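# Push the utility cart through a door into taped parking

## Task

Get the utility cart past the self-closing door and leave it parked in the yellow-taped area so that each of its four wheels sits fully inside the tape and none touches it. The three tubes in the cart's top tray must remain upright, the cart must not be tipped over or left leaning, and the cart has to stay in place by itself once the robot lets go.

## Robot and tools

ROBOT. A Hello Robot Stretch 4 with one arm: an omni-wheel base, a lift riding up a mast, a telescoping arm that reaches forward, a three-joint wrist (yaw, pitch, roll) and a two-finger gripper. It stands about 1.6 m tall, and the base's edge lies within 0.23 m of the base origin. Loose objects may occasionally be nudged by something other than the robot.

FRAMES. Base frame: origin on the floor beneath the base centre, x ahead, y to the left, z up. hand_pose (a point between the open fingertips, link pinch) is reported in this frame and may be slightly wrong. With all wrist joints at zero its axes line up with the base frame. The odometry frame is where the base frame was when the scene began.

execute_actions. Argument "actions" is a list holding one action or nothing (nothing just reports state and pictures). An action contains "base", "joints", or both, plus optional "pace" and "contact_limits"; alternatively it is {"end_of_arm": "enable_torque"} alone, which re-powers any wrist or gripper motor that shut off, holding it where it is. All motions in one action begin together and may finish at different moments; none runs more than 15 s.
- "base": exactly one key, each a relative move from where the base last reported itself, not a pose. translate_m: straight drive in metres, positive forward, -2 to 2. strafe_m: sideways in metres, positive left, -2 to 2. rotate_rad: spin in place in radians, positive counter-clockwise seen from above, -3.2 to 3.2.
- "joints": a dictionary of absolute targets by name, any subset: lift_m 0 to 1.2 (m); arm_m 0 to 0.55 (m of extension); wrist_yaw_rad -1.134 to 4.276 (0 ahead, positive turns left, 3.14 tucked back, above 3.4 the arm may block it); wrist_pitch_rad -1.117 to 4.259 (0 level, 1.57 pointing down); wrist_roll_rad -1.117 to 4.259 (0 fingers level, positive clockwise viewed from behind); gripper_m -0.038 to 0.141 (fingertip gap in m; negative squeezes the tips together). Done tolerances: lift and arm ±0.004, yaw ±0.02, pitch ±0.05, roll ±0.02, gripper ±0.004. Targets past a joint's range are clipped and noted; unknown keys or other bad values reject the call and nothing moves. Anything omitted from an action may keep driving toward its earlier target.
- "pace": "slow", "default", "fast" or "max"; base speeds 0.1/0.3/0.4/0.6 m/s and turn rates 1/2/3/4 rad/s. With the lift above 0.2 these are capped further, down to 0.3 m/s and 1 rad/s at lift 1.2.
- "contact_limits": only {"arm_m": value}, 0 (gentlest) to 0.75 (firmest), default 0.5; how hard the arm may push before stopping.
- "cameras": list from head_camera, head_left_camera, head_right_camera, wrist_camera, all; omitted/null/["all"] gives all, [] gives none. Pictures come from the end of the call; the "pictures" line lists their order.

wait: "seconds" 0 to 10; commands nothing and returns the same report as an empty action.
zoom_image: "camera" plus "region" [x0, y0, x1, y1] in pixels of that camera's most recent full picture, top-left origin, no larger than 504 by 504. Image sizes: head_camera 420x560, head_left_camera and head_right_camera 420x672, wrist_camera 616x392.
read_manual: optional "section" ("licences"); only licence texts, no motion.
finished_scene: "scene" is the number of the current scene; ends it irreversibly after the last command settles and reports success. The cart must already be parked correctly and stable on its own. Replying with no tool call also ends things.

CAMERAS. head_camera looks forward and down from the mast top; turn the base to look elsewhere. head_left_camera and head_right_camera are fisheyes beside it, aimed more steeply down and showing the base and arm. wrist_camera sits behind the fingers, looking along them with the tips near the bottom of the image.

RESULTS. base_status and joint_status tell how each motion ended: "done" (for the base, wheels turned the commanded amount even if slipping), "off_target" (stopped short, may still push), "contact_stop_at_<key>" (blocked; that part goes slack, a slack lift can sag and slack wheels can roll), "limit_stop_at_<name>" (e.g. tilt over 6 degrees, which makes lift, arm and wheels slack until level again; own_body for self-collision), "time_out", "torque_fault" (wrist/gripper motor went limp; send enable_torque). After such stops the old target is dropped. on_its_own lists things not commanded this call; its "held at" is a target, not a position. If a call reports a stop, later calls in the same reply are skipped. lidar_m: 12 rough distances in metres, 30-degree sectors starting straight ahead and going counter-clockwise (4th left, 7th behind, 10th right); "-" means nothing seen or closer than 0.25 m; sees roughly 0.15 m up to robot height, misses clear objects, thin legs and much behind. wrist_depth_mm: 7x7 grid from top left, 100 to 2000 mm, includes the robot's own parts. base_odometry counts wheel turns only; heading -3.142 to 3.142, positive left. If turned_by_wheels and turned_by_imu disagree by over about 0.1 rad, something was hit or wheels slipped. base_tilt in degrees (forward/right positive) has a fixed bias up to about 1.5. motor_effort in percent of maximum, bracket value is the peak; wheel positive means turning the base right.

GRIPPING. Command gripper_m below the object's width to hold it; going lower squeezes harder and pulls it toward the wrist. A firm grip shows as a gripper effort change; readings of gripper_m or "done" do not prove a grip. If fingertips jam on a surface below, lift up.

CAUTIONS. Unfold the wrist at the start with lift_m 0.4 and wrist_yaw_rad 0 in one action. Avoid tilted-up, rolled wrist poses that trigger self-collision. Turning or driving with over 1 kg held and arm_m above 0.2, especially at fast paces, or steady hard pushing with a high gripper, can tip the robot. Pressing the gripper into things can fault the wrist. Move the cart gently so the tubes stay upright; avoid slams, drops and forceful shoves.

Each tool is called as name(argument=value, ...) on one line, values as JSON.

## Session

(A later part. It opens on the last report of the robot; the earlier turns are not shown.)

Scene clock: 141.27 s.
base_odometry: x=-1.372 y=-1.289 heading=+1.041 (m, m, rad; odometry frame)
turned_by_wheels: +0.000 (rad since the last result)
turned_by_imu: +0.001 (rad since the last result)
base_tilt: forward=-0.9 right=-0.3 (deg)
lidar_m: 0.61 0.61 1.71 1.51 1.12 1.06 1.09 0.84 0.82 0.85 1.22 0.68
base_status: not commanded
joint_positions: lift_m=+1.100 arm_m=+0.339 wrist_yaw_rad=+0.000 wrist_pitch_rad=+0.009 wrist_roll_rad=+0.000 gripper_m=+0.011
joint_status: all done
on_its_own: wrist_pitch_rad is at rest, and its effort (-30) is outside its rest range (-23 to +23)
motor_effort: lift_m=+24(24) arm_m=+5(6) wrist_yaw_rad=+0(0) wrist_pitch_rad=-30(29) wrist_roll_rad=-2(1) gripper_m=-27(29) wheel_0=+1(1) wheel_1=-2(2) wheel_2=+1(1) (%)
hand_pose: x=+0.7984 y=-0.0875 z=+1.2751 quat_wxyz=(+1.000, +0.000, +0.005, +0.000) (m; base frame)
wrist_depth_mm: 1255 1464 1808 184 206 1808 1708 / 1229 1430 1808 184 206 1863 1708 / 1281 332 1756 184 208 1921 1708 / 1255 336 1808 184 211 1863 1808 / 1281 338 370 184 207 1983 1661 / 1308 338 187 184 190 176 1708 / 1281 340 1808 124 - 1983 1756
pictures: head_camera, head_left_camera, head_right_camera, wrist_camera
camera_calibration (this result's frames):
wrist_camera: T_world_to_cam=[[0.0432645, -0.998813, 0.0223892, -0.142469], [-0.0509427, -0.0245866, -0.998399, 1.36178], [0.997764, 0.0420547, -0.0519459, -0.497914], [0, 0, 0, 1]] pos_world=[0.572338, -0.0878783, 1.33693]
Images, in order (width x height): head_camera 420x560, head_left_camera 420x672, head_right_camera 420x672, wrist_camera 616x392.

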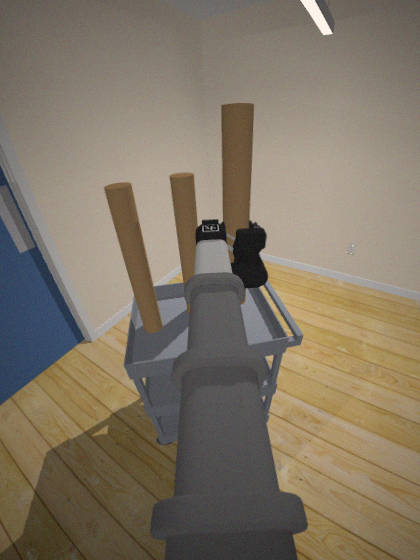

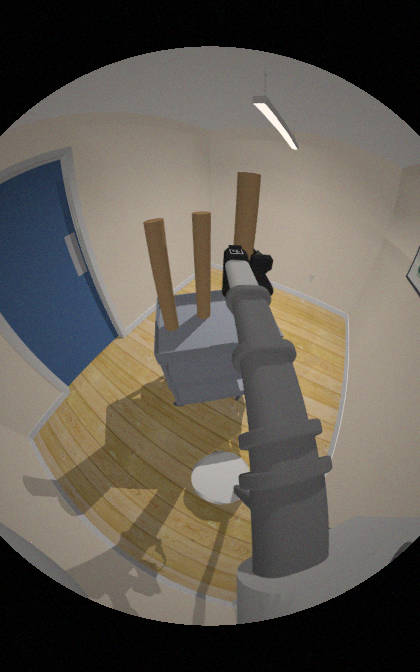

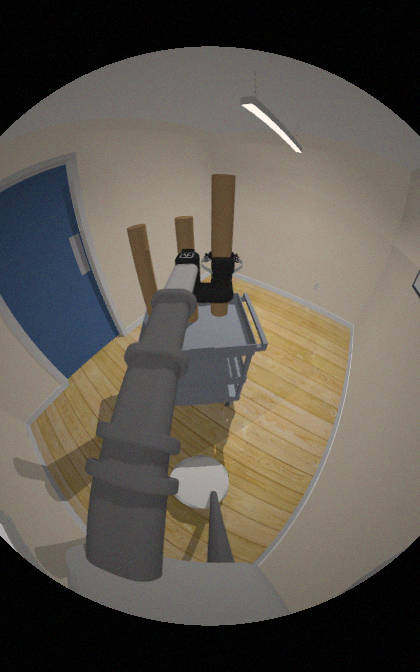

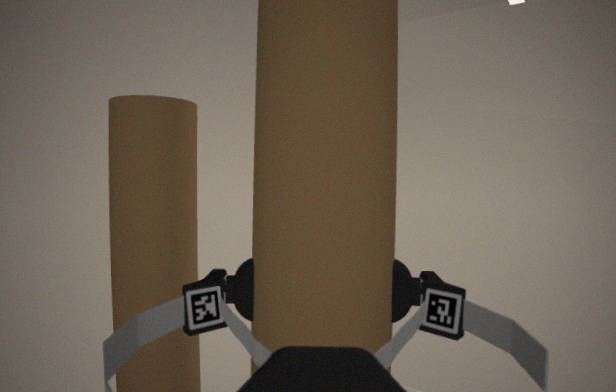

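execute_actions(actions=[{"joints":{"lift_m":0.95},"pace":"slow"}], cameras=["head_right_camera","wrist_camera"])

zoom_image(camera="head_right_camera", region=[120,200,300,380])

Scene clock: 143.60 s.
base_odometry: x=-1.372 y=-1.289 heading=+1.041 (m, m, rad; odometry frame)
turned_by_wheels: +0.000 (rad since the last result)
turned_by_imu: +0.001 (rad since the last result)
base_tilt: forward=-0.9 right=-0.2 (deg)
lidar_m: 0.59 0.62 1.71 1.50 1.12 1.08 1.10 0.84 0.81 0.84 1.21 0.67
base_status: not commanded
joint_positions: lift_m=+0.950 arm_m=+0.339 wrist_yaw_rad=+0.000 wrist_pitch_rad=+0.009 wrist_roll_rad=+0.000 gripper_m=+0.011
joint_status: all done
on_its_own: wrist_pitch_rad is at rest, and its effort (-30) is outside its rest range (-23 to +23)
motor_effort: lift_m=+18(27) arm_m=+5(5) wrist_yaw_rad=-1(1) wrist_pitch_rad=-30(29) wrist_roll_rad=-2(1) gripper_m=-28(28) wheel_0=+1(2) wheel_1=-2(2) wheel_2=+1(1) (%)
hand_pose: x=+0.7984 y=-0.0875 z=+1.1255 quat_wxyz=(+1.000, +0.000, +0.005, +0.000) (m; base frame)
wrist_depth_mm: 1229 330 1756 185 205 1983 1708 / 1255 332 1808 184 205 1863 1756 / 1255 332 1808 184 207 1863 1708 / 1281 336 1808 184 211 1921 1756 / 1255 338 373 185 206 1921 1661 / 1281 340 187 185 190 177 1708 / 1281 340 1863 123 - 1921 1708
pictures: head_right_camera, wrist_camera
camera_calibration (this result's frames):
wrist_camera: T_world_to_cam=[[0.0432648, -0.998813, 0.0223882, -0.139119], [-0.0509617, -0.0245864, -0.998398, 1.21247], [0.997763, 0.0420546, -0.051965, -0.505667], [0, 0, 0, 1]] pos_world=[0.572344, -0.0878783, 1.18737]
Images, in order (width x height): head_right_camera 420x672, wrist_camera 616x392.

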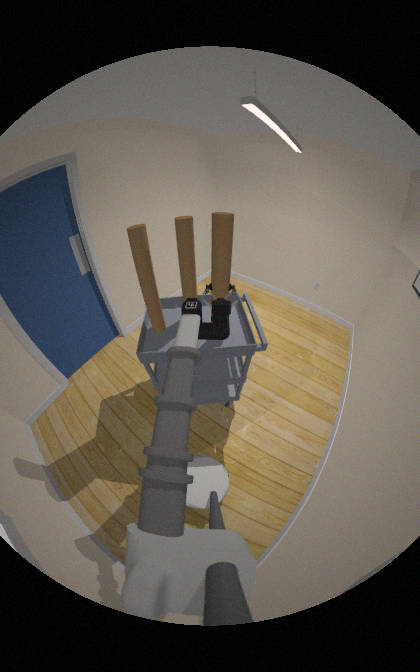

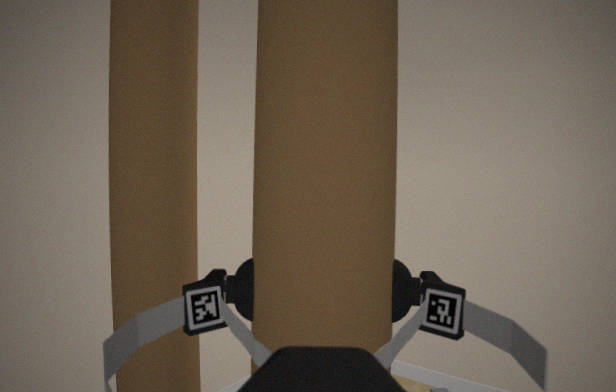

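Region (120, 200, 300, 380) of head_right_camera's 420x672 image, scaled by 2.800, with more detail than that image has.

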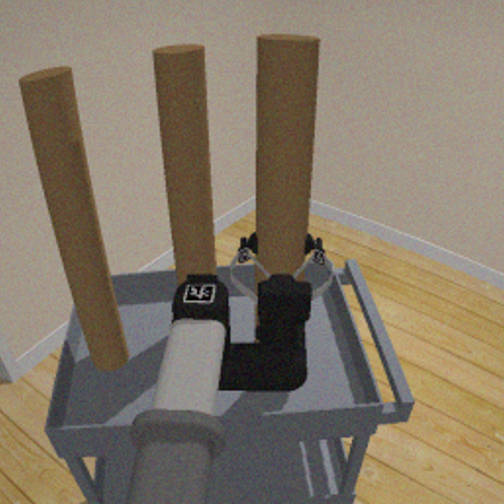

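execute_actions(actions=[{"joints":{"lift_m":0.932,"wrist_pitch_rad":-0.03},"pace":"slow"}], cameras=[])

execute_actions(actions=[{"joints":{"lift_m":0.918},"pace":"slow"}], cameras=[])

Scene clock: 144.97 s.
base_odometry: x=-1.372 y=-1.289 heading=+1.041 (m, m, rad; odometry frame)
turned_by_wheels: +0.000 (rad since the last result)
turned_by_imu: +0.000 (rad since the last result)
base_tilt: forward=-0.9 right=-0.2 (deg)
lidar_m: 0.61 0.61 1.69 1.51 1.11 1.07 1.11 0.83 0.81 0.86 1.23 0.69
base_status: not commanded
joint_positions: lift_m=+0.932 arm_m=+0.339 wrist_yaw_rad=+0.000 wrist_pitch_rad=-0.020 wrist_roll_rad=+0.000 gripper_m=+0.011
joint_status: all done
on_its_own: wrist_pitch_rad is at rest, and its effort (-30) is outside its rest range (-23 to +23)
motor_effort: lift_m=+18(22) arm_m=+5(5) wrist_yaw_rad=-2(0) wrist_pitch_rad=-30(34) wrist_roll_rad=+0(2) gripper_m=-29(31) wheel_0=+1(2) wheel_1=-2(2) wheel_2=+1(1) (%)
hand_pose: x=+0.7984 y=-0.0875 z=+1.1161 quat_wxyz=(+1.000, +0.000, -0.010, +0.000) (m; base frame)
wrist_depth_mm: 1281 336 1808 181 202 1983 1661 / 1255 336 1756 182 202 1921 1708 / 1255 334 1756 182 204 1983 1756 / 1281 336 1808 183 208 1863 1661 / 1281 338 370 183 206 1921 1756 / 1308 338 187 185 190 177 1756 / 1281 334 1808 124 - 1863 1661
pictures: none
No camera images: the call's "cameras" was empty. Leave "cameras" out to get every camera's image.

Scene clock: 145.77 s.
base_odometry: x=-1.372 y=-1.289 heading=+1.041 (m, m, rad; odometry frame)
turned_by_wheels: +0.000 (rad since the last result)
turned_by_imu: +0.000 (rad since the last result)
base_tilt: forward=-0.9 right=-0.1 (deg)
lidar_m: 0.61 0.61 1.70 1.50 1.10 1.07 1.08 0.82 0.81 0.85 1.21 0.68
base_status: not commanded
joint_positions: lift_m=+0.918 arm_m=+0.339 wrist_yaw_rad=+0.000 wrist_pitch_rad=-0.020 wrist_roll_rad=+0.000 gripper_m=+0.011
joint_status: all done
on_its_own: wrist_pitch_rad is at rest, and its effort (-30) is outside its rest range (-23 to +23)
motor_effort: lift_m=+18(20) arm_m=+5(5) wrist_yaw_rad=+1(1) wrist_pitch_rad=-30(30) wrist_roll_rad=-1(1) gripper_m=-30(30) wheel_0=+2(1) wheel_1=-2(2) wheel_2=+1(1) (%)
hand_pose: x=+0.7984 y=-0.0875 z=+1.1021 quat_wxyz=(+1.000, +0.000, -0.010, +0.000) (m; base frame)
wrist_depth_mm: 1255 336 1863 185 206 1863 1756 / 1229 336 1756 185 207 1921 1708 / 1255 332 1756 185 208 1983 1756 / 1281 334 1863 184 212 1983 1756 / 1281 338 370 185 206 1921 1708 / 1281 338 188 185 190 176 1756 / 1281 338 1808 124 - 1921 1708
pictures: none
No camera images: the call's "cameras" was empty. Leave "cameras" out to get every camera's image.

execute_actions(actions=[{"joints":{"lift_m":0.904},"pace":"slow"}], cameras=[])

Scene clock: 146.83 s.
base_odometry: x=-1.372 y=-1.289 heading=+1.041 (m, m, rad; odometry frame)
turned_by_wheels: +0.000 (rad since the last result)
turned_by_imu: +0.000 (rad since the last result)
base_tilt: forward=-0.9 right=-0.2 (deg)
lidar_m: 0.60 0.61 1.72 1.49 1.12 1.06 1.09 0.83 0.80 0.83 1.22 0.67
base_status: not commanded
joint_positions: lift_m=+0.904 arm_m=+0.339 wrist_yaw_rad=+0.000 wrist_pitch_rad=-0.022 wrist_roll_rad=+0.000 gripper_m=+0.011
joint_status: all done
on_its_own: wrist_pitch_rad is at rest, and its effort (-25) is outside its rest range (-23 to +23)
motor_effort: lift_m=+18(17) arm_m=+5(5) wrist_yaw_rad=-1(1) wrist_pitch_rad=-25(29) wrist_roll_rad=+0(1) gripper_m=-27(30) wheel_0=+1(1) wheel_1=-2(2) wheel_2=+1(1) (%)
hand_pose: x=+0.7984 y=-0.0875 z=+1.0886 quat_wxyz=(+1.000, +0.000, -0.011, +0.000) (m; base frame)
wrist_depth_mm: 1255 338 1808 184 205 1921 1708 / 1308 336 1708 185 206 1921 1756 / 1255 338 1808 184 207 1921 1708 / 1281 338 1808 184 211 1921 1756 / 1281 338 370 183 206 1921 1756 / 1281 338 188 185 191 177 1661 / 1255 336 1808 124 - 1921 1661
pictures: none
No camera images: the call's "cameras" was empty. Leave "cameras" out to get every camera's image.

execute_actions(actions=[{"joints":{"lift_m":0.897},"pace":"slow"}], cameras=[])

execute_actions(actions=[{"joints":{"gripper_m":0.065},"pace":"slow"}], cameras=["wrist_camera"])

execute_actions(actions=[{"joints":{"gripper_m":0.12},"pace":"slow"}], cameras=["wrist_camera","head_right_camera"])

Scene clock: 147.83 s.
base_odometry: x=-1.372 y=-1.289 heading=+1.041 (m, m, rad; odometry frame)
turned_by_wheels: +0.000 (rad since the last result)
turned_by_imu: +0.000 (rad since the last result)
base_tilt: forward=-1.0 right=-0.2 (deg)
lidar_m: 0.62 0.62 1.71 1.52 1.10 1.07 1.10 0.82 0.81 0.85 1.23 0.68
base_status: not commanded
joint_positions: lift_m=+0.897 arm_m=+0.339 wrist_yaw_rad=+0.000 wrist_pitch_rad=-0.030 wrist_roll_rad=+0.000 gripper_m=+0.011
joint_status: all done
motor_effort: lift_m=+15(18) arm_m=+5(5) wrist_yaw_rad=-1(1) wrist_pitch_rad=-3(26) wrist_roll_rad=-1(1) gripper_m=-27(29) wheel_0=+1(2) wheel_1=-2(2) wheel_2=+1(1) (%)
hand_pose: x=+0.7983 y=-0.0875 z=+1.0842 quat_wxyz=(+1.000, +0.000, -0.015, +0.000) (m; base frame)
wrist_depth_mm: 1255 342 1808 186 208 1921 1756 / 1255 340 1808 185 209 1921 1756 / 1255 338 1863 185 210 1921 1708 / 1255 338 1863 185 - 1921 1708 / 1255 336 370 184 206 1921 1756 / 1281 338 185 185 190 177 1756 / 1281 332 1863 123 - 1921 1708
pictures: none
No camera images: the call's "cameras" was empty. Leave "cameras" out to get every camera's image.

Scene clock: 150.07 s.
base_odometry: x=-1.372 y=-1.289 heading=+1.041 (m, m, rad; odometry frame)
turned_by_wheels: +0.000 (rad since the last result)
turned_by_imu: +0.001 (rad since the last result)
base_tilt: forward=-0.8 right=-0.3 (deg)
lidar_m: 0.60 0.62 1.72 1.53 1.11 1.07 1.08 0.82 0.80 0.87 1.24 0.69
base_status: not commanded
joint_positions: lift_m=+0.897 arm_m=+0.339 wrist_yaw_rad=+0.000 wrist_pitch_rad=-0.031 wrist_roll_rad=+0.000 gripper_m=+0.065
joint_status: all done
motor_effort: lift_m=+15(14) arm_m=+5(5) wrist_yaw_rad=-1(0) wrist_pitch_rad=+1(2) wrist_roll_rad=+0(1) gripper_m=-3(29) wheel_0=+2(1) wheel_1=-2(2) wheel_2=+1(1) (%)
hand_pose: x=+0.7983 y=-0.0875 z=+1.0845 quat_wxyz=(+1.000, +0.000, -0.016, +0.000) (m; base frame)
wrist_depth_mm: 1281 340 1863 209 - 1921 1708 / 1255 340 1808 208 - 1921 1756 / 1281 340 1863 205 - 1921 1756 / 1255 338 1863 204 - 1921 1756 / 1255 338 370 202 216 1983 1708 / 1255 338 197 200 196 1921 1756 / 1281 336 1808 138 - 1808 1708
pictures: wrist_camera
camera_calibration (this result's frames):
wrist_camera: T_world_to_cam=[[0.0423178, -0.998813, 0.0241303, -0.139331], [-0.0103685, -0.0245897, -0.999644, 1.14049], [0.99905, 0.0420526, -0.0113968, -0.552716], [0, 0, 0, 1]] pos_world=[0.569913, -0.0878782, 1.13715]
Images, in order (width x height): wrist_camera 616x392.

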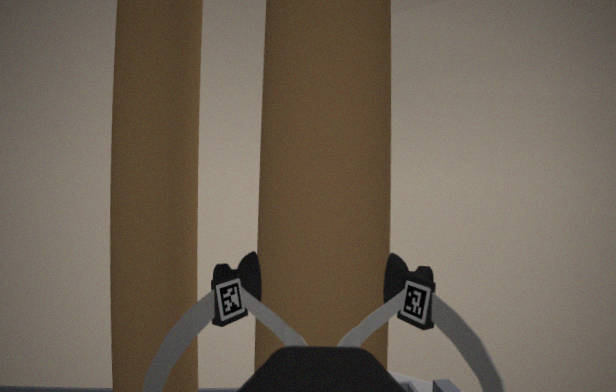

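Scene clock: 152.67 s.
base_odometry: x=-1.372 y=-1.289 heading=+1.041 (m, m, rad; odometry frame)
turned_by_wheels: +0.000 (rad since the last result)
turned_by_imu: +0.001 (rad since the last result)
base_tilt: forward=-0.9 right=-0.1 (deg)
lidar_m: 0.61 0.61 1.70 1.52 1.11 1.08 1.08 0.83 0.81 0.84 1.23 0.67
base_status: not commanded
joint_positions: lift_m=+0.897 arm_m=+0.339 wrist_yaw_rad=+0.000 wrist_pitch_rad=-0.028 wrist_roll_rad=+0.000 gripper_m=+0.120
joint_status: all done
motor_effort: lift_m=+16(16) arm_m=+5(5) wrist_yaw_rad=-1(0) wrist_pitch_rad=-7(8) wrist_roll_rad=-4(0) gripper_m=-1(3) wheel_0=+1(1) wheel_1=-2(2) wheel_2=+1(1) (%)
hand_pose: x=+0.7984 y=-0.0874 z=+1.0836 quat_wxyz=(+1.000, +0.000, -0.014, +0.000) (m; base frame)
wrist_depth_mm: 1281 340 1808 181 - 1983 1708 / 1281 340 1756 182 - 1921 1756 / 1229 338 1808 182 - 1921 1708 / 1229 336 1756 183 - 1983 1708 / 1229 340 1863 182 - 1863 1756 / 1281 336 197 181 190 1808 1708 / 1281 342 1808 135 - 1808 1708
pictures: head_right_camera, wrist_camera
camera_calibration (this result's frames):
wrist_camera: T_world_to_cam=[[0.0425455, -0.998806, 0.0240008, -0.139306], [-0.0134231, -0.0245918, -0.999607, 1.14193], [0.999004, 0.0422067, -0.0144533, -0.549407], [0, 0, 0, 1]] pos_world=[0.570115, -0.087869, 1.13689]
Images, in order (width x height): head_right_camera 420x672, wrist_camera 616x392.

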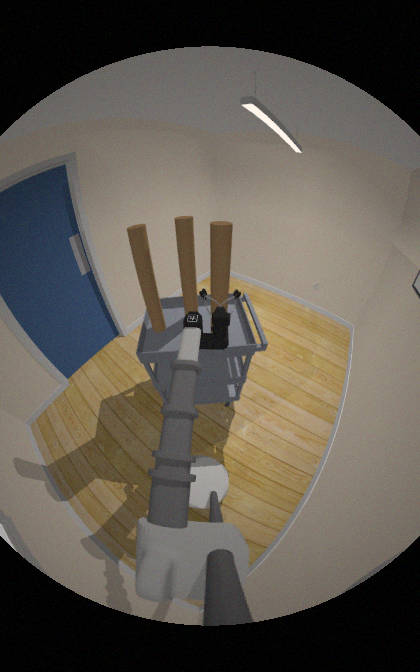

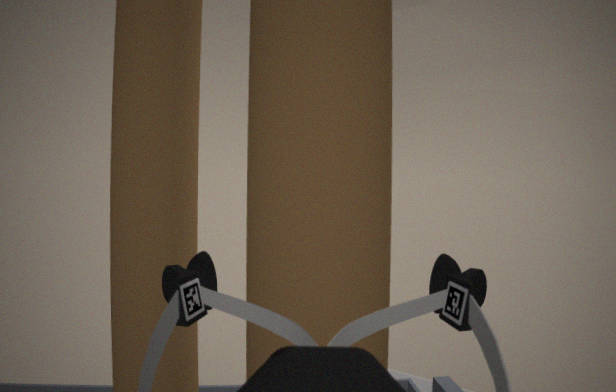

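execute_actions(actions=[{"joints":{"arm_m":0.005}}], cameras=["head_camera"])

execute_actions(actions=[{"base":{"rotate_rad":1.7},"joints":{"wrist_yaw_rad":1.5}}], cameras=[])

execute_actions(actions=[{"base":{"translate_m":-0.8},"joints":{"lift_m":0.674,"wrist_roll_rad":1.57,"wrist_pitch_rad":0,"gripper_m":0.1},"pace":"fast"}], cameras=["head_right_camera"])

Scene clock: 157.43 s.
base_odometry: x=-1.372 y=-1.289 heading=+1.041 (m, m, rad; odometry frame)
turned_by_wheels: +0.000 (rad since the last result)
turned_by_imu: +0.001 (rad since the last result)
base_tilt: forward=-1.0 right=-0.2 (deg)
lidar_m: 0.60 0.61 1.70 1.50 1.11 1.08 1.09 0.83 0.80 0.85 1.23 0.66
base_status: not commanded
joint_positions: lift_m=+0.897 arm_m=+0.006 wrist_yaw_rad=+0.000 wrist_pitch_rad=-0.028 wrist_roll_rad=+0.000 gripper_m=+0.120
joint_status: all done
motor_effort: lift_m=+16(16) arm_m=-5(6) wrist_yaw_rad=+0(2) wrist_pitch_rad=-9(9) wrist_roll_rad=+0(2) gripper_m=+0(1) wheel_0=+1(1) wheel_1=-2(2) wheel_2=+1(1) (%)
hand_pose: x=+0.4652 y=-0.0874 z=+1.0834 quat_wxyz=(+1.000, +0.000, -0.014, +0.000) (m; base frame)
wrist_depth_mm: 1397 1661 - 521 - - 1921 / 1430 603 691 521 - - 1983 / 1430 615 699 517 - - 1983 / 1397 609 699 525 - - 1921 / 1430 609 676 525 - - 1921 / 1430 591 223 525 - - 1921 / 1025 591 699 134 741 - 1921
pictures: head_camera
Images, in order (width x height): head_camera 420x560.

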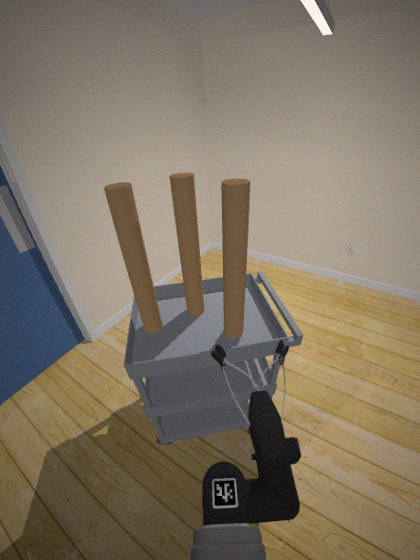

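Scene clock: 159.60 s.
base_odometry: x=-1.372 y=-1.289 heading=+2.741 (m, m, rad; odometry frame)
turned_by_wheels: +1.700 (rad since the last result)
turned_by_imu: +1.725 (rad since the last result)
base_tilt: forward=-0.9 right=-0.2 (deg)
lidar_m: 1.35 1.07 1.06 0.96 0.80 0.80 0.90 1.50 0.64 0.61 0.64 1.70
base_status: done
joint_positions: lift_m=+0.897 arm_m=+0.006 wrist_yaw_rad=+1.500 wrist_pitch_rad=-0.028 wrist_roll_rad=+0.000 gripper_m=+0.120
joint_status: all done
motor_effort: lift_m=+17(17) arm_m=-5(5) wrist_yaw_rad=+1(5) wrist_pitch_rad=-8(8) wrist_roll_rad=+0(1) gripper_m=+2(1) wheel_0=-1(6) wheel_1=+0(4) wheel_2=+0(7) (%)
hand_pose: x=+0.2845 y=+0.2814 z=+1.0833 quat_wxyz=(+0.732, +0.009, -0.010, +0.681) (m; base frame)
wrist_depth_mm: 820 960 1182 1182 976 842 750 / 831 976 1182 1205 1008 842 750 / 831 960 1138 1205 991 854 759 / 820 960 1205 1182 991 842 750 / 820 976 1182 1182 976 854 750 / 831 946 223 1160 931 798 750 / 820 931 1205 134 960 820 741
pictures: none
No camera images: the call's "cameras" was empty. Leave "cameras" out to get every camera's image.

Scene clock: 163.20 s.
base_odometry: x=-0.636 y=-1.600 heading=+2.740 (m, m, rad; odometry frame)
turned_by_wheels: -0.001 (rad since the last result)
turned_by_imu: -0.023 (rad since the last result)
base_tilt: forward=-0.9 right=-0.1 (deg)
lidar_m: 2.01 1.62 0.53 0.26 0.25 0.25 0.25 0.40 2.09 2.34 0.73 0.85
base_status: done
joint_positions: lift_m=+0.674 arm_m=+0.006 wrist_yaw_rad=+1.500 wrist_pitch_rad=+0.002 wrist_roll_rad=+1.570 gripper_m=+0.100
joint_status: all done
motor_effort: lift_m=+17(16) arm_m=-4(5) wrist_yaw_rad=-1(5) wrist_pitch_rad=-9(6) wrist_roll_rad=+1(7) gripper_m=+0(4) wheel_0=-28(31) wheel_1=-4(12) wheel_2=+17(23) (%)
hand_pose: x=+0.2843 y=+0.2816 z=+0.8517 quat_wxyz=(+0.518, +0.517, +0.482, +0.482) (m; base frame)
wrist_depth_mm: 1366 1336 1366 1336 1281 1281 1281 / 1160 1118 1098 1118 1098 1042 1078 / 891 854 842 842 842 842 842 / 707 715 691 699 691 691 683 / 603 585 597 597 591 574 580 / 512 512 203 508 480 488 496 / 452 452 455 136 449 439 439
pictures: head_right_camera
Images, in order (width x height): head_right_camera 420x672.

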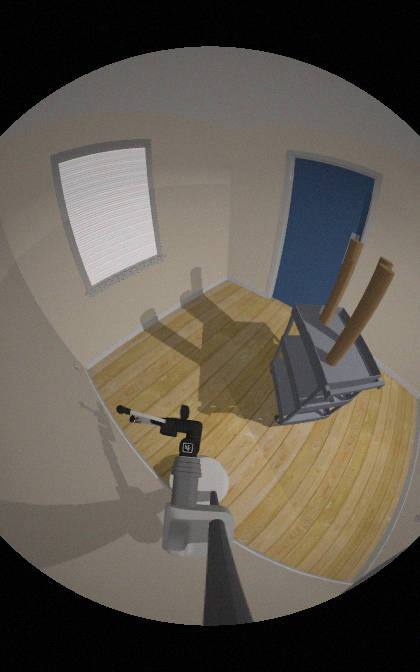

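execute_actions(actions=[{"base":{"strafe_m":-0.4}}], cameras=[])

execute_actions(actions=[{"base":{"translate_m":-0.2}}], cameras=[])

execute_actions(actions=[{"base":{"strafe_m":-0.36},"joints":{"wrist_yaw_rad":0}}])

Scene clock: 166.53 s.
base_odometry: x=-0.479 y=-1.232 heading=+2.740 (m, m, rad; odometry frame)
turned_by_wheels: +0.000 (rad since the last result)
turned_by_imu: +0.001 (rad since the last result)
base_tilt: forward=-0.9 right=-0.2 (deg)
lidar_m: 0.77 1.93 1.11 0.57 0.46 0.46 0.53 0.83 1.79 1.98 0.55 0.42
base_status: done
joint_positions: lift_m=+0.674 arm_m=+0.006 wrist_yaw_rad=+1.500 wrist_pitch_rad=+0.002 wrist_roll_rad=+1.570 gripper_m=+0.100
joint_status: not commanded
motor_effort: lift_m=+17(17) arm_m=-5(4) wrist_yaw_rad=+1(0) wrist_pitch_rad=-9(7) wrist_roll_rad=+1(2) gripper_m=-4(2) wheel_0=-2(25) wheel_1=-1(6) wheel_2=-1(17) (%)
hand_pose: x=+0.2843 y=+0.2816 z=+0.8517 quat_wxyz=(+0.518, +0.517, +0.482, +0.482) (m; base frame)
wrist_depth_mm: 1708 1708 1618 1618 1618 1618 1336 / 1708 1756 1708 1661 1756 1661 1308 / 1464 1366 1336 1336 1308 1336 1255 / 1138 1118 1098 1098 1078 1078 1060 / 931 931 931 931 917 931 904 / 798 831 203 820 759 778 798 / 715 707 723 136 707 699 691
pictures: none
No camera images: the call's "cameras" was empty. Leave "cameras" out to get every camera's image.

Scene clock: 168.60 s.
base_odometry: x=-0.295 y=-1.310 heading=+2.740 (m, m, rad; odometry frame)
turned_by_wheels: +0.000 (rad since the last result)
turned_by_imu: +0.000 (rad since the last result)
base_tilt: forward=-0.9 right=-0.2 (deg)
lidar_m: 0.79 2.06 0.77 0.39 0.31 0.31 0.33 0.58 1.66 1.85 0.82 0.61
base_status: done
joint_positions: lift_m=+0.674 arm_m=+0.006 wrist_yaw_rad=+1.500 wrist_pitch_rad=+0.002 wrist_roll_rad=+1.570 gripper_m=+0.100
joint_status: not commanded
motor_effort: lift_m=+17(17) arm_m=-4(4) wrist_yaw_rad=+1(0) wrist_pitch_rad=-8(9) wrist_roll_rad=+0(0) gripper_m=-2(3) wheel_0=+0(6) wheel_1=+1(0) wheel_2=+0(8) (%)
hand_pose: x=+0.2843 y=+0.2816 z=+0.8517 quat_wxyz=(+0.518, +0.517, +0.482, +0.482) (m; base frame)
wrist_depth_mm: 1808 1808 1708 1708 1708 1661 1281 / 1430 1430 1366 1281 1308 1308 1255 / 1078 1078 1042 1042 1042 1025 1025 / 878 878 842 866 854 854 831 / 723 723 732 732 732 715 707 / 627 627 203 634 597 603 609 / 569 559 564 135 564 539 549
pictures: none
No camera images: the call's "cameras" was empty. Leave "cameras" out to get every camera's image.

Scene clock: 171.13 s.
base_odometry: x=-0.155 y=-0.979 heading=+2.740 (m, m, rad; odometry frame)
turned_by_wheels: +0.000 (rad since the last result)
turned_by_imu: +0.001 (rad since the last result)
base_tilt: forward=-0.9 right=-0.2 (deg)
lidar_m: 0.57 2.34 1.32 0.66 0.52 0.52 0.60 0.99 1.37 1.54 1.94 0.59
base_status: done
joint_positions: lift_m=+0.674 arm_m=+0.006 wrist_yaw_rad=+0.000 wrist_pitch_rad=+0.002 wrist_roll_rad=+1.570 gripper_m=+0.100
joint_status: all done
motor_effort: lift_m=+18(18) arm_m=-4(4) wrist_yaw_rad=+0(10) wrist_pitch_rad=-10(10) wrist_roll_rad=+0(0) gripper_m=-1(2) wheel_0=-2(7) wheel_1=+1(8) wheel_2=+1(1) (%)
hand_pose: x=+0.4652 y=-0.0873 z=+0.8517 quat_wxyz=(+0.708, +0.707, +0.001, -0.001) (m; base frame)
wrist_depth_mm: 1661 1708 1576 1576 410 1576 1229 / 1808 1921 1921 1808 410 1661 559 / 1983 - - 699 410 866 597 / 1863 917 891 699 - 878 591 / 580 585 585 554 415 878 591 / - - 203 415 413 723 580 / - - - 136 - 1576 574
pictures: head_camera, head_left_camera, head_right_camera, wrist_camera
camera_calibration (this result's frames):
wrist_camera: T_world_to_cam=[[0.0409795, -0.0241761, -0.998867, 0.837498], [-0.0418425, 0.998789, -0.0258908, 0.178963], [0.998283, 0.0428561, 0.0399183, -0.265819], [0, 0, 0, 1]] pos_world=[0.238531, -0.147107, 0.851794]
Images, in order (width x height): head_camera 420x560, head_left_camera 420x672, head_right_camera 420x672, wrist_camera 616x392.

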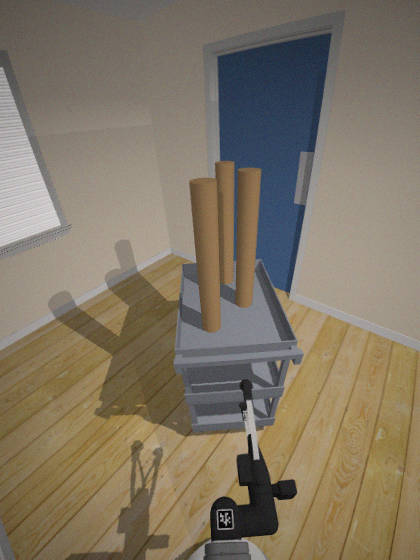

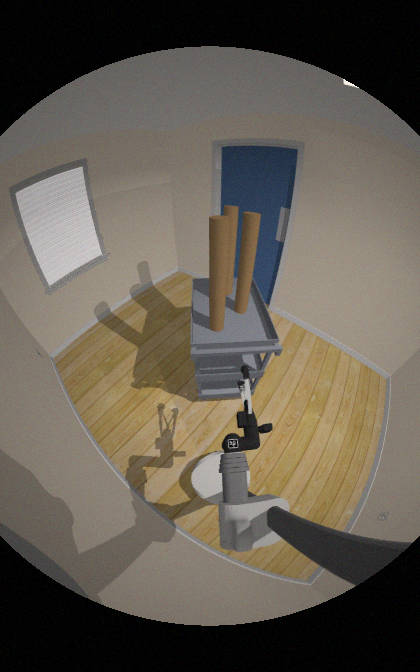

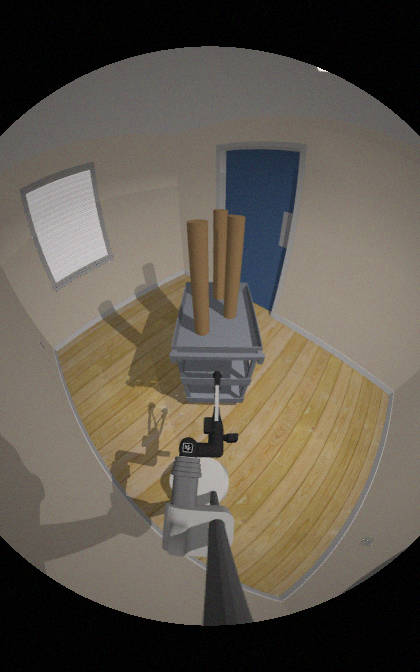

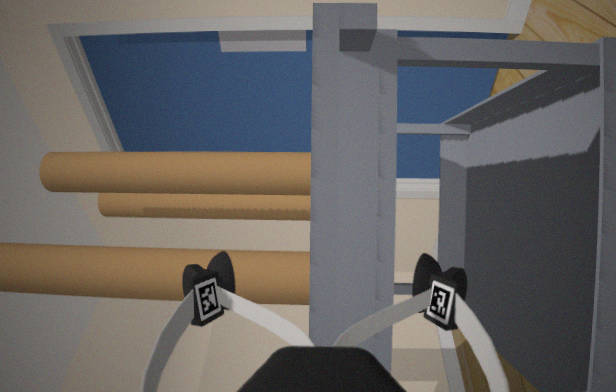

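execute_actions(actions=[{"base":{"translate_m":0.135}}], cameras=[])

execute_actions(actions=[{"joints":{"gripper_m":-0.03}}], cameras=["wrist_camera"])

execute_actions(actions=[{"base":{"strafe_m":-0.4},"pace":"slow"}], cameras=["head_left_camera"])

execute_actions(actions=[{"base":{"rotate_rad":0.35},"pace":"slow"}], cameras=["head_left_camera"])

Scene clock: 173.43 s.
base_odometry: x=-0.279 y=-0.926 heading=+2.740 (m, m, rad; odometry frame)
turned_by_wheels: +0.000 (rad since the last result)
turned_by_imu: +0.001 (rad since the last result)
base_tilt: forward=-1.0 right=-0.2 (deg)
lidar_m: 0.43 0.46 1.56 0.79 0.64 0.62 0.73 1.18 1.46 1.61 1.85 0.47
base_status: done
joint_positions: lift_m=+0.674 arm_m=+0.006 wrist_yaw_rad=+0.000 wrist_pitch_rad=+0.002 wrist_roll_rad=+1.570 gripper_m=+0.100
joint_status: not commanded
motor_effort: lift_m=+18(18) arm_m=-4(4) wrist_yaw_rad=+0(1) wrist_pitch_rad=-8(10) wrist_roll_rad=+0(1) gripper_m=+0(0) wheel_0=+0(4) wheel_1=+0(3) wheel_2=+0(8) (%)
hand_pose: x=+0.4652 y=-0.0873 z=+0.8517 quat_wxyz=(+0.708, +0.707, +0.001, -0.001) (m; base frame)
wrist_depth_mm: 1618 1708 1618 216 273 1576 1336 / 1708 1863 1808 216 276 1661 564 / 1863 1863 1863 219 277 854 597 / 609 597 585 220 277 878 591 / - - - 220 277 866 585 / 433 427 203 220 279 732 585 / - - - 136 282 691 574
pictures: none
No camera images: the call's "cameras" was empty. Leave "cameras" out to get every camera's image.

Scene clock: 175.43 s.
base_odometry: x=-0.279 y=-0.926 heading=+2.740 (m, m, rad; odometry frame)
turned_by_wheels: +0.000 (rad since the last result)
turned_by_imu: +0.000 (rad since the last result)
base_tilt: forward=-0.9 right=-0.3 (deg)
lidar_m: 0.43 0.44 1.55 0.78 0.65 0.62 0.73 1.16 1.45 1.63 1.85 0.46
base_status: not commanded
joint_positions: lift_m=+0.674 arm_m=+0.006 wrist_yaw_rad=+0.001 wrist_pitch_rad=+0.003 wrist_roll_rad=+1.570 gripper_m=-0.029
joint_status: all done
motor_effort: lift_m=+18(18) arm_m=-4(4) wrist_yaw_rad=-1(12) wrist_pitch_rad=-9(12) wrist_roll_rad=+0(0) gripper_m=-24(23) wheel_0=-1(1) wheel_1=+0(1) wheel_2=+0(1) (%)
hand_pose: x=+0.4652 y=-0.0873 z=+0.8515 quat_wxyz=(+0.707, +0.707, +0.001, -0.001) (m; base frame)
wrist_depth_mm: 1576 1618 1576 206 264 1576 1336 / 1756 1921 1808 208 265 1661 559 / 1808 1921 1921 208 265 831 591 / 591 574 569 210 266 866 585 / - - - 209 266 866 585 / 424 418 181 210 183 750 585 / - - - 137 268 661 574
pictures: wrist_camera
camera_calibration (this result's frames):
wrist_camera: T_world_to_cam=[[0.0404391, -0.0240646, -0.998892, 0.837623], [-0.0421424, 0.998779, -0.0257679, 0.178911], [0.998293, 0.0431378, 0.0393756, -0.265359], [0, 0, 0, 1]] pos_world=[0.238573, -0.147089, 0.851754]
Images, in order (width x height): wrist_camera 616x392.

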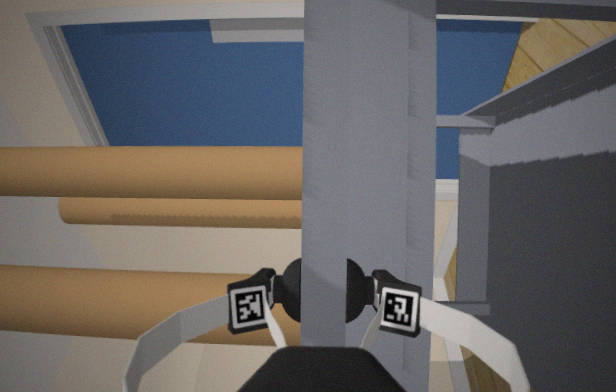

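Scene clock: 180.57 s.
base_odometry: x=-0.123 y=-0.558 heading=+2.740 (m, m, rad; odometry frame)
turned_by_wheels: +0.000 (rad since the last result)
turned_by_imu: +0.004 (rad since the last result)
base_tilt: forward=-0.9 right=-0.2 (deg)
lidar_m: 0.33 0.32 2.14 1.12 0.88 0.87 1.01 1.14 1.14 1.31 1.59 0.53
base_status: done
joint_positions: lift_m=+0.674 arm_m=+0.006 wrist_yaw_rad=+0.007 wrist_pitch_rad=+0.003 wrist_roll_rad=+1.570 gripper_m=-0.029
joint_status: not commanded
on_its_own: wrist_yaw_rad is at rest, and its effort (-19) is outside its rest range (-13 to +13)
motor_effort: lift_m=+18(18) arm_m=-4(5) wrist_yaw_rad=-19(24) wrist_pitch_rad=-11(10) wrist_roll_rad=-1(0) gripper_m=-25(28) wheel_0=+2(9) wheel_1=+0(4) wheel_2=+2(1) (%)
hand_pose: x=+0.4656 y=-0.0855 z=+0.8515 quat_wxyz=(+0.707, +0.707, +0.003, +0.001) (m; base frame)
wrist_depth_mm: 1366 1308 1281 1281 1281 1281 1229 / 1464 1464 1464 1366 1366 1336 1255 / 1708 1708 1708 357 355 1708 1182 / 1921 1983 1921 314 320 1808 539 / - - - 231 286 1983 591 / 554 554 182 204 183 750 591 / 699 621 683 136 245 691 591
pictures: head_left_camera
Images, in order (width x height): head_left_camera 420x672.

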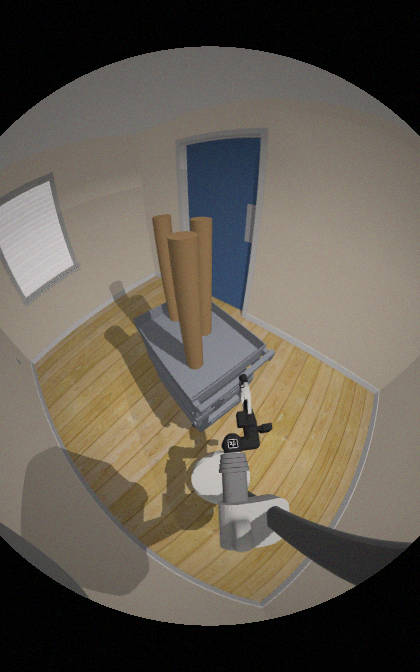

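Scene clock: 182.03 s.
base_odometry: x=-0.123 y=-0.558 heading=+3.090 (m, m, rad; odometry frame)
turned_by_wheels: +0.350 (rad since the last result)
turned_by_imu: +0.354 (rad since the last result)
base_tilt: forward=-1.0 right=-0.3 (deg)
lidar_m: 0.42 0.44 1.31 0.93 0.89 0.94 1.20 1.14 1.19 1.65 1.58 0.47
base_status: done
joint_positions: lift_m=+0.674 arm_m=+0.005 wrist_yaw_rad=-0.004 wrist_pitch_rad=+0.002 wrist_roll_rad=+1.570 gripper_m=-0.029
joint_status: not commanded
motor_effort: lift_m=+18(18) arm_m=-2(4) wrist_yaw_rad=+11(64) wrist_pitch_rad=-9(10) wrist_roll_rad=+0(1) gripper_m=-26(24) wheel_0=-3(9) wheel_1=-1(5) wheel_2=-1(15) (%)
hand_pose: x=+0.4643 y=-0.0886 z=+0.8516 quat_wxyz=(+0.707, +0.707, -0.001, -0.002) (m; base frame)
wrist_depth_mm: 1661 1708 1708 210 267 1618 1255 / 1863 - - 209 267 1863 574 / - - - 210 267 842 591 / 580 564 564 209 267 854 597 / 1983 - - 208 265 854 591 / 415 415 181 208 183 759 585 / - - - 137 265 676 574
pictures: head_left_camera
Images, in order (width x height): head_left_camera 420x672.

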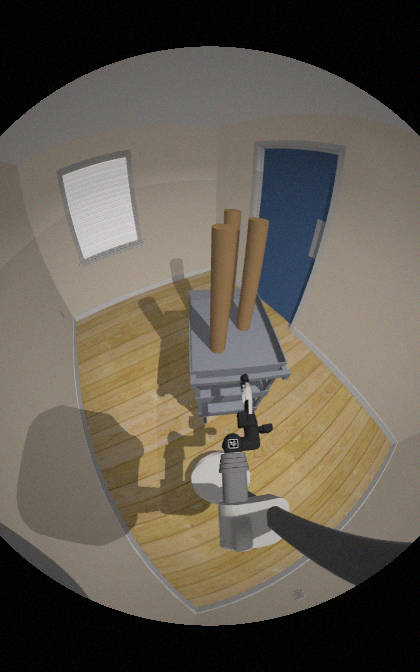

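execute_actions(actions=[{"base":{"strafe_m":-0.4},"pace":"slow"}], cameras=[])

execute_actions(actions=[{"base":{"rotate_rad":0.18},"pace":"slow"}], cameras=[])

execute_actions(actions=[{"base":{"rotate_rad":0.18},"pace":"slow"}], cameras=["head_left_camera"])

execute_actions(actions=[{"base":{"strafe_m":-0.4},"pace":"slow"}], cameras=[])

execute_actions(actions=[{"base":{"rotate_rad":0.18},"pace":"slow"}], cameras=[])

execute_actions(actions=[{"base":{"rotate_rad":0.18},"pace":"slow"}], cameras=["head_left_camera"])

Scene clock: 188.07 s.
base_odometry: x=-0.102 y=-0.158 heading=+3.090 (m, m, rad; odometry frame)
turned_by_wheels: +0.001 (rad since the last result)
turned_by_imu: +0.006 (rad since the last result)
base_tilt: forward=-0.9 right=-0.2 (deg)
lidar_m: 0.32 0.31 1.78 1.27 1.23 1.31 1.00 0.95 1.00 1.28 1.23 0.53
base_status: done
joint_positions: lift_m=+0.674 arm_m=+0.005 wrist_yaw_rad=+0.009 wrist_pitch_rad=+0.002 wrist_roll_rad=+1.570 gripper_m=-0.029
joint_status: not commanded
on_its_own: wrist_yaw_rad is at rest, and its effort (-25) is outside its rest range (-13 to +13)
motor_effort: lift_m=+18(18) arm_m=-2(2) wrist_yaw_rad=-25(30) wrist_pitch_rad=-8(9) wrist_roll_rad=+1(0) gripper_m=-26(23) wheel_0=+2(9) wheel_1=+0(6) wheel_2=+6(5) (%)
hand_pose: x=+0.4655 y=-0.0849 z=+0.8516 quat_wxyz=(+0.707, +0.707, +0.004, +0.002) (m; base frame)
wrist_depth_mm: 1205 1205 1205 1182 1182 1182 1160 / 1576 1576 1576 1464 1464 1499 1336 / 1921 1983 1921 377 366 389 382 / - - - 319 325 - 525 / - - - 233 289 1983 574 / 554 554 181 205 183 750 585 / 691 549 603 138 245 691 597
pictures: none
No camera images: the call's "cameras" was empty. Leave "cameras" out to get every camera's image.

Scene clock: 189.20 s.
base_odometry: x=-0.102 y=-0.158 heading=-3.013 (m, m, rad; odometry frame)
turned_by_wheels: +0.180 (rad since the last result)
turned_by_imu: +0.182 (rad since the last result)
base_tilt: forward=-0.9 right=-0.2 (deg)
lidar_m: 0.38 0.37 1.51 1.24 1.23 1.15 0.96 0.95 1.08 1.24 1.22 0.50
base_status: done
joint_positions: lift_m=+0.674 arm_m=+0.005 wrist_yaw_rad=+0.003 wrist_pitch_rad=+0.002 wrist_roll_rad=+1.570 gripper_m=-0.029
joint_status: not commanded
motor_effort: lift_m=+18(18) arm_m=-2(2) wrist_yaw_rad=-7(67) wrist_pitch_rad=-9(9) wrist_roll_rad=-1(1) gripper_m=-22(26) wheel_0=+1(10) wheel_1=-1(4) wheel_2=-1(14) (%)
hand_pose: x=+0.4649 y=-0.0867 z=+0.8516 quat_wxyz=(+0.707, +0.707, +0.002, +0.000) (m; base frame)
wrist_depth_mm: 1576 1618 1576 1464 324 1499 1229 / 1921 - - 315 319 1661 1182 / - - - 301 300 1921 544 / - - - 230 289 831 591 / 574 564 564 219 276 854 585 / 1983 750 181 206 183 768 591 / 384 379 387 137 252 683 597
pictures: none
No camera images: the call's "cameras" was empty. Leave "cameras" out to get every camera's image.

Scene clock: 190.33 s.
base_odometry: x=-0.102 y=-0.158 heading=-2.834 (m, m, rad; odometry frame)
turned_by_wheels: +0.179 (rad since the last result)
turned_by_imu: +0.181 (rad since the last result)
base_tilt: forward=-0.9 right=-0.3 (deg)
lidar_m: 0.42 0.44 1.37 1.22 1.27 1.06 0.94 0.96 1.19 1.22 1.26 0.47
base_status: done
joint_positions: lift_m=+0.674 arm_m=+0.005 wrist_yaw_rad=-0.009 wrist_pitch_rad=+0.002 wrist_roll_rad=+1.570 gripper_m=-0.029
joint_status: not commanded
on_its_own: wrist_yaw_rad is at rest, and its effort (+25) is outside its rest range (-13 to +13)
motor_effort: lift_m=+18(18) arm_m=-2(2) wrist_yaw_rad=+25(55) wrist_pitch_rad=-9(9) wrist_roll_rad=-1(1) gripper_m=-25(22) wheel_0=-6(8) wheel_1=-3(6) wheel_2=-4(14) (%)
hand_pose: x=+0.4639 y=-0.0901 z=+0.8516 quat_wxyz=(+0.707, +0.707, -0.002, -0.004) (m; base frame)
wrist_depth_mm: 1921 - 1983 211 270 1808 1281 / - - - 210 267 1983 574 / - - - 210 267 831 597 / 569 564 554 210 266 866 585 / - - - 208 267 854 585 / 484 466 181 208 183 750 580 / - - - 136 265 691 574
pictures: head_left_camera
Images, in order (width x height): head_left_camera 420x672.

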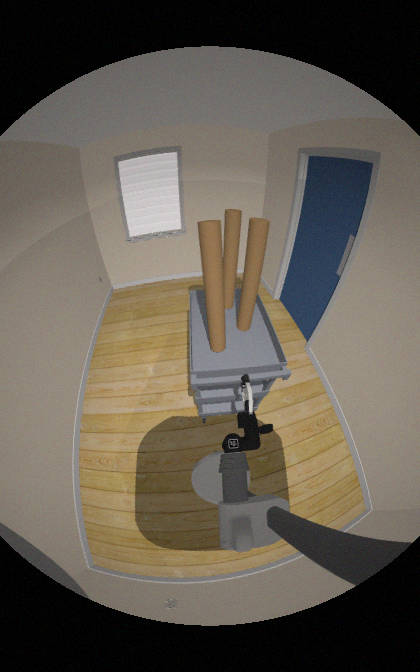

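Scene clock: 195.50 s.
base_odometry: x=-0.224 y=+0.223 heading=-2.833 (m, m, rad; odometry frame)
turned_by_wheels: +0.001 (rad since the last result)
turned_by_imu: +0.004 (rad since the last result)
base_tilt: forward=-0.9 right=-0.1 (deg)
lidar_m: 0.33 0.30 1.82 1.63 1.51 0.99 0.89 0.89 0.92 0.84 0.84 0.51
base_status: done
joint_positions: lift_m=+0.674 arm_m=+0.005 wrist_yaw_rad=+0.008 wrist_pitch_rad=+0.002 wrist_roll_rad=+1.570 gripper_m=-0.029
joint_status: not commanded
on_its_own: wrist_yaw_rad is at rest, and its effort (-23) is outside its rest range (-13 to +13)
motor_effort: lift_m=+18(18) arm_m=-2(2) wrist_yaw_rad=-23(32) wrist_pitch_rad=-11(9) wrist_roll_rad=-1(2) gripper_m=-24(26) wheel_0=+3(6) wheel_1=+0(4) wheel_2=+5(8) (%)
hand_pose: x=+0.4654 y=-0.0852 z=+0.8516 quat_wxyz=(+0.707, +0.707, +0.004, +0.002) (m; base frame)
wrist_depth_mm: 1430 1499 1397 1464 1397 1397 1281 / 1808 1863 1921 1708 1661 1661 1308 / - - - 359 357 389 384 / - - - 317 324 1983 530 / - - - 231 290 1983 585 / 554 554 182 205 182 759 580 / 683 691 609 137 244 707 585
pictures: none
No camera images: the call's "cameras" was empty. Leave "cameras" out to get every camera's image.

Scene clock: 196.63 s.
base_odometry: x=-0.224 y=+0.223 heading=-2.653 (m, m, rad; odometry frame)
turned_by_wheels: +0.180 (rad since the last result)
turned_by_imu: +0.182 (rad since the last result)
base_tilt: forward=-0.9 right=-0.2 (deg)
lidar_m: 0.38 0.37 1.69 1.64 1.23 0.92 0.88 0.94 0.87 0.82 0.87 0.50
base_status: done
joint_positions: lift_m=+0.674 arm_m=+0.005 wrist_yaw_rad=+0.002 wrist_pitch_rad=+0.002 wrist_roll_rad=+1.570 gripper_m=-0.029
joint_status: not commanded
motor_effort: lift_m=+18(18) arm_m=-1(2) wrist_yaw_rad=-6(65) wrist_pitch_rad=-10(9) wrist_roll_rad=+0(0) gripper_m=-24(25) wheel_0=+0(11) wheel_1=-2(5) wheel_2=-1(14) (%)
hand_pose: x=+0.4648 y=-0.0868 z=+0.8516 quat_wxyz=(+0.707, +0.707, +0.002, +0.000) (m; base frame)
wrist_depth_mm: 1921 - - 1708 322 1708 1255 / - - - 312 312 1708 1255 / - - - 238 297 1983 559 / - - - 228 286 809 591 / 580 569 569 216 274 842 591 / - - 181 206 183 750 585 / - - - 137 253 691 591
pictures: none
No camera images: the call's "cameras" was empty. Leave "cameras" out to get every camera's image.

Scene clock: 197.77 s.
base_odometry: x=-0.224 y=+0.223 heading=-2.474 (m, m, rad; odometry frame)
turned_by_wheels: +0.179 (rad since the last result)
turned_by_imu: +0.181 (rad since the last result)
base_tilt: forward=-0.9 right=-0.2 (deg)
lidar_m: 0.43 0.46 1.64 1.64 1.09 0.89 0.90 1.00 0.84 0.83 0.95 0.46
base_status: done
joint_positions: lift_m=+0.674 arm_m=+0.005 wrist_yaw_rad=-0.008 wrist_pitch_rad=+0.002 wrist_roll_rad=+1.570 gripper_m=-0.029
joint_status: not commanded
on_its_own: wrist_yaw_rad is at rest, and its effort (+22) is outside its rest range (-13 to +13)
motor_effort: lift_m=+18(18) arm_m=-2(1) wrist_yaw_rad=+22(55) wrist_pitch_rad=-8(9) wrist_roll_rad=-1(1) gripper_m=-22(26) wheel_0=-6(9) wheel_1=+0(3) wheel_2=-5(12) (%)
hand_pose: x=+0.4639 y=-0.0898 z=+0.8516 quat_wxyz=(+0.707, +0.707, -0.002, -0.004) (m; base frame)
wrist_depth_mm: - - - 208 266 1808 1281 / - - - 208 266 - 554 / 1921 - - 208 266 820 591 / 580 574 564 208 266 842 591 / - - - 208 266 854 591 / - - 181 208 184 750 580 / - - - 136 267 676 574
pictures: head_left_camera
Images, in order (width x height): head_left_camera 420x672.

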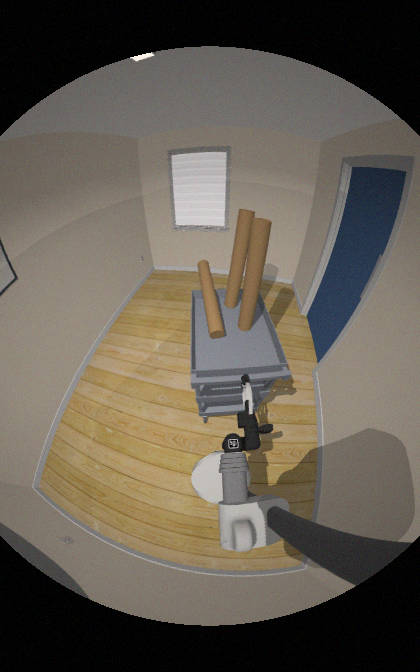

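execute_actions(actions=[{"base":{"strafe_m":-0.4},"pace":"slow"}], cameras=[])

execute_actions(actions=[{"joints":{"gripper_m":0.09}}], cameras=["head_left_camera","head_camera"])

Scene clock: 203.87 s.
base_odometry: x=-0.471 y=+0.537 heading=-2.474 (m, m, rad; odometry frame)
turned_by_wheels: +0.001 (rad since the last result)
turned_by_imu: +0.005 (rad since the last result)
base_tilt: forward=-1.0 right=-0.2 (deg)
lidar_m: 0.34 0.32 2.03 2.01 1.18 0.97 0.97 0.54 0.44 0.44 0.50 0.52
base_status: done
joint_positions: lift_m=+0.674 arm_m=+0.005 wrist_yaw_rad=+0.008 wrist_pitch_rad=+0.002 wrist_roll_rad=+1.570 gripper_m=-0.029
joint_status: not commanded
on_its_own: wrist_yaw_rad is at rest, and its effort (-24) is outside its rest range (-13 to +13)
motor_effort: lift_m=+18(18) arm_m=-1(2) wrist_yaw_rad=-24(28) wrist_pitch_rad=-10(8) wrist_roll_rad=+0(0) gripper_m=-24(28) wheel_0=+4(8) wheel_1=-1(3) wheel_2=+4(6) (%)
hand_pose: x=+0.4653 y=-0.0851 z=+0.8516 quat_wxyz=(+0.707, +0.707, +0.004, +0.002) (m; base frame)
wrist_depth_mm: - - - - - 1983 1308 / - - - - - 1863 1308 / - - - 351 351 1708 1229 / - - - 312 319 1921 539 / - - - 230 286 1808 585 / 549 549 182 205 182 741 585 / 676 676 676 137 245 691 585
pictures: none
No camera images: the call's "cameras" was empty. Leave "cameras" out to get every camera's image.

Scene clock: 205.77 s.
base_odometry: x=-0.471 y=+0.537 heading=-2.474 (m, m, rad; odometry frame)
turned_by_wheels: +0.000 (rad since the last result)
turned_by_imu: +0.000 (rad since the last result)
base_tilt: forward=-1.0 right=-0.1 (deg)
lidar_m: 0.33 0.33 2.04 2.01 1.18 0.97 0.98 0.53 0.43 0.43 0.50 0.53
base_status: not commanded
joint_positions: lift_m=+0.674 arm_m=+0.005 wrist_yaw_rad=-0.001 wrist_pitch_rad=+0.002 wrist_roll_rad=+1.570 gripper_m=+0.090
joint_status: all done
motor_effort: lift_m=+18(18) arm_m=-1(1) wrist_yaw_rad=+1(24) wrist_pitch_rad=-10(9) wrist_roll_rad=+1(2) gripper_m=-4(24) wheel_0=+3(4) wheel_1=-1(1) wheel_2=-1(4) (%)
hand_pose: x=+0.4646 y=-0.0876 z=+0.8516 quat_wxyz=(+0.707, +0.707, +0.001, -0.001) (m; base frame)
wrist_depth_mm: - - - - - 1808 1336 / - - - - - 1863 1308 / - - - 375 366 392 387 / - - - 322 329 1983 539 / - - - 293 294 1808 585 / 554 554 199 213 258 750 580 / 715 699 699 135 249 732 597
pictures: head_camera, head_left_camera
Images, in order (width x height): head_camera 420x560, head_left_camera 420x672.

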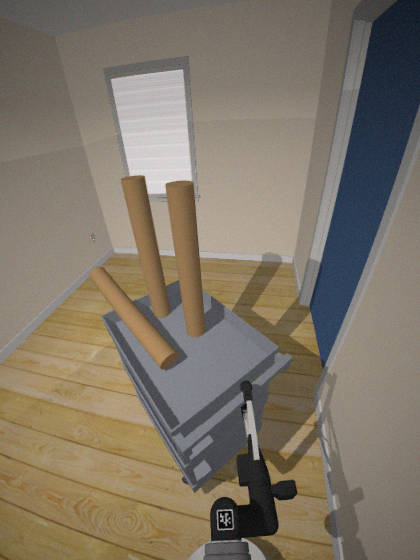

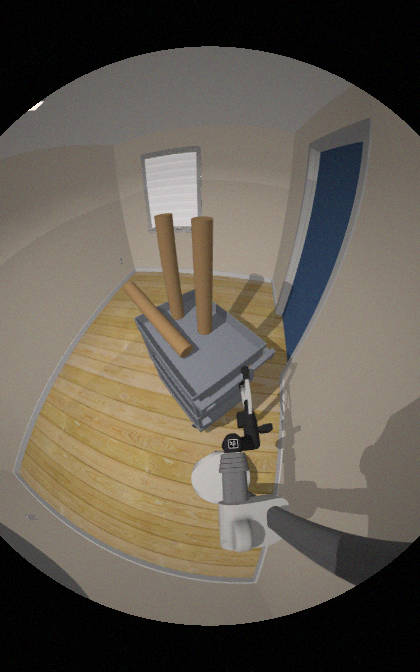

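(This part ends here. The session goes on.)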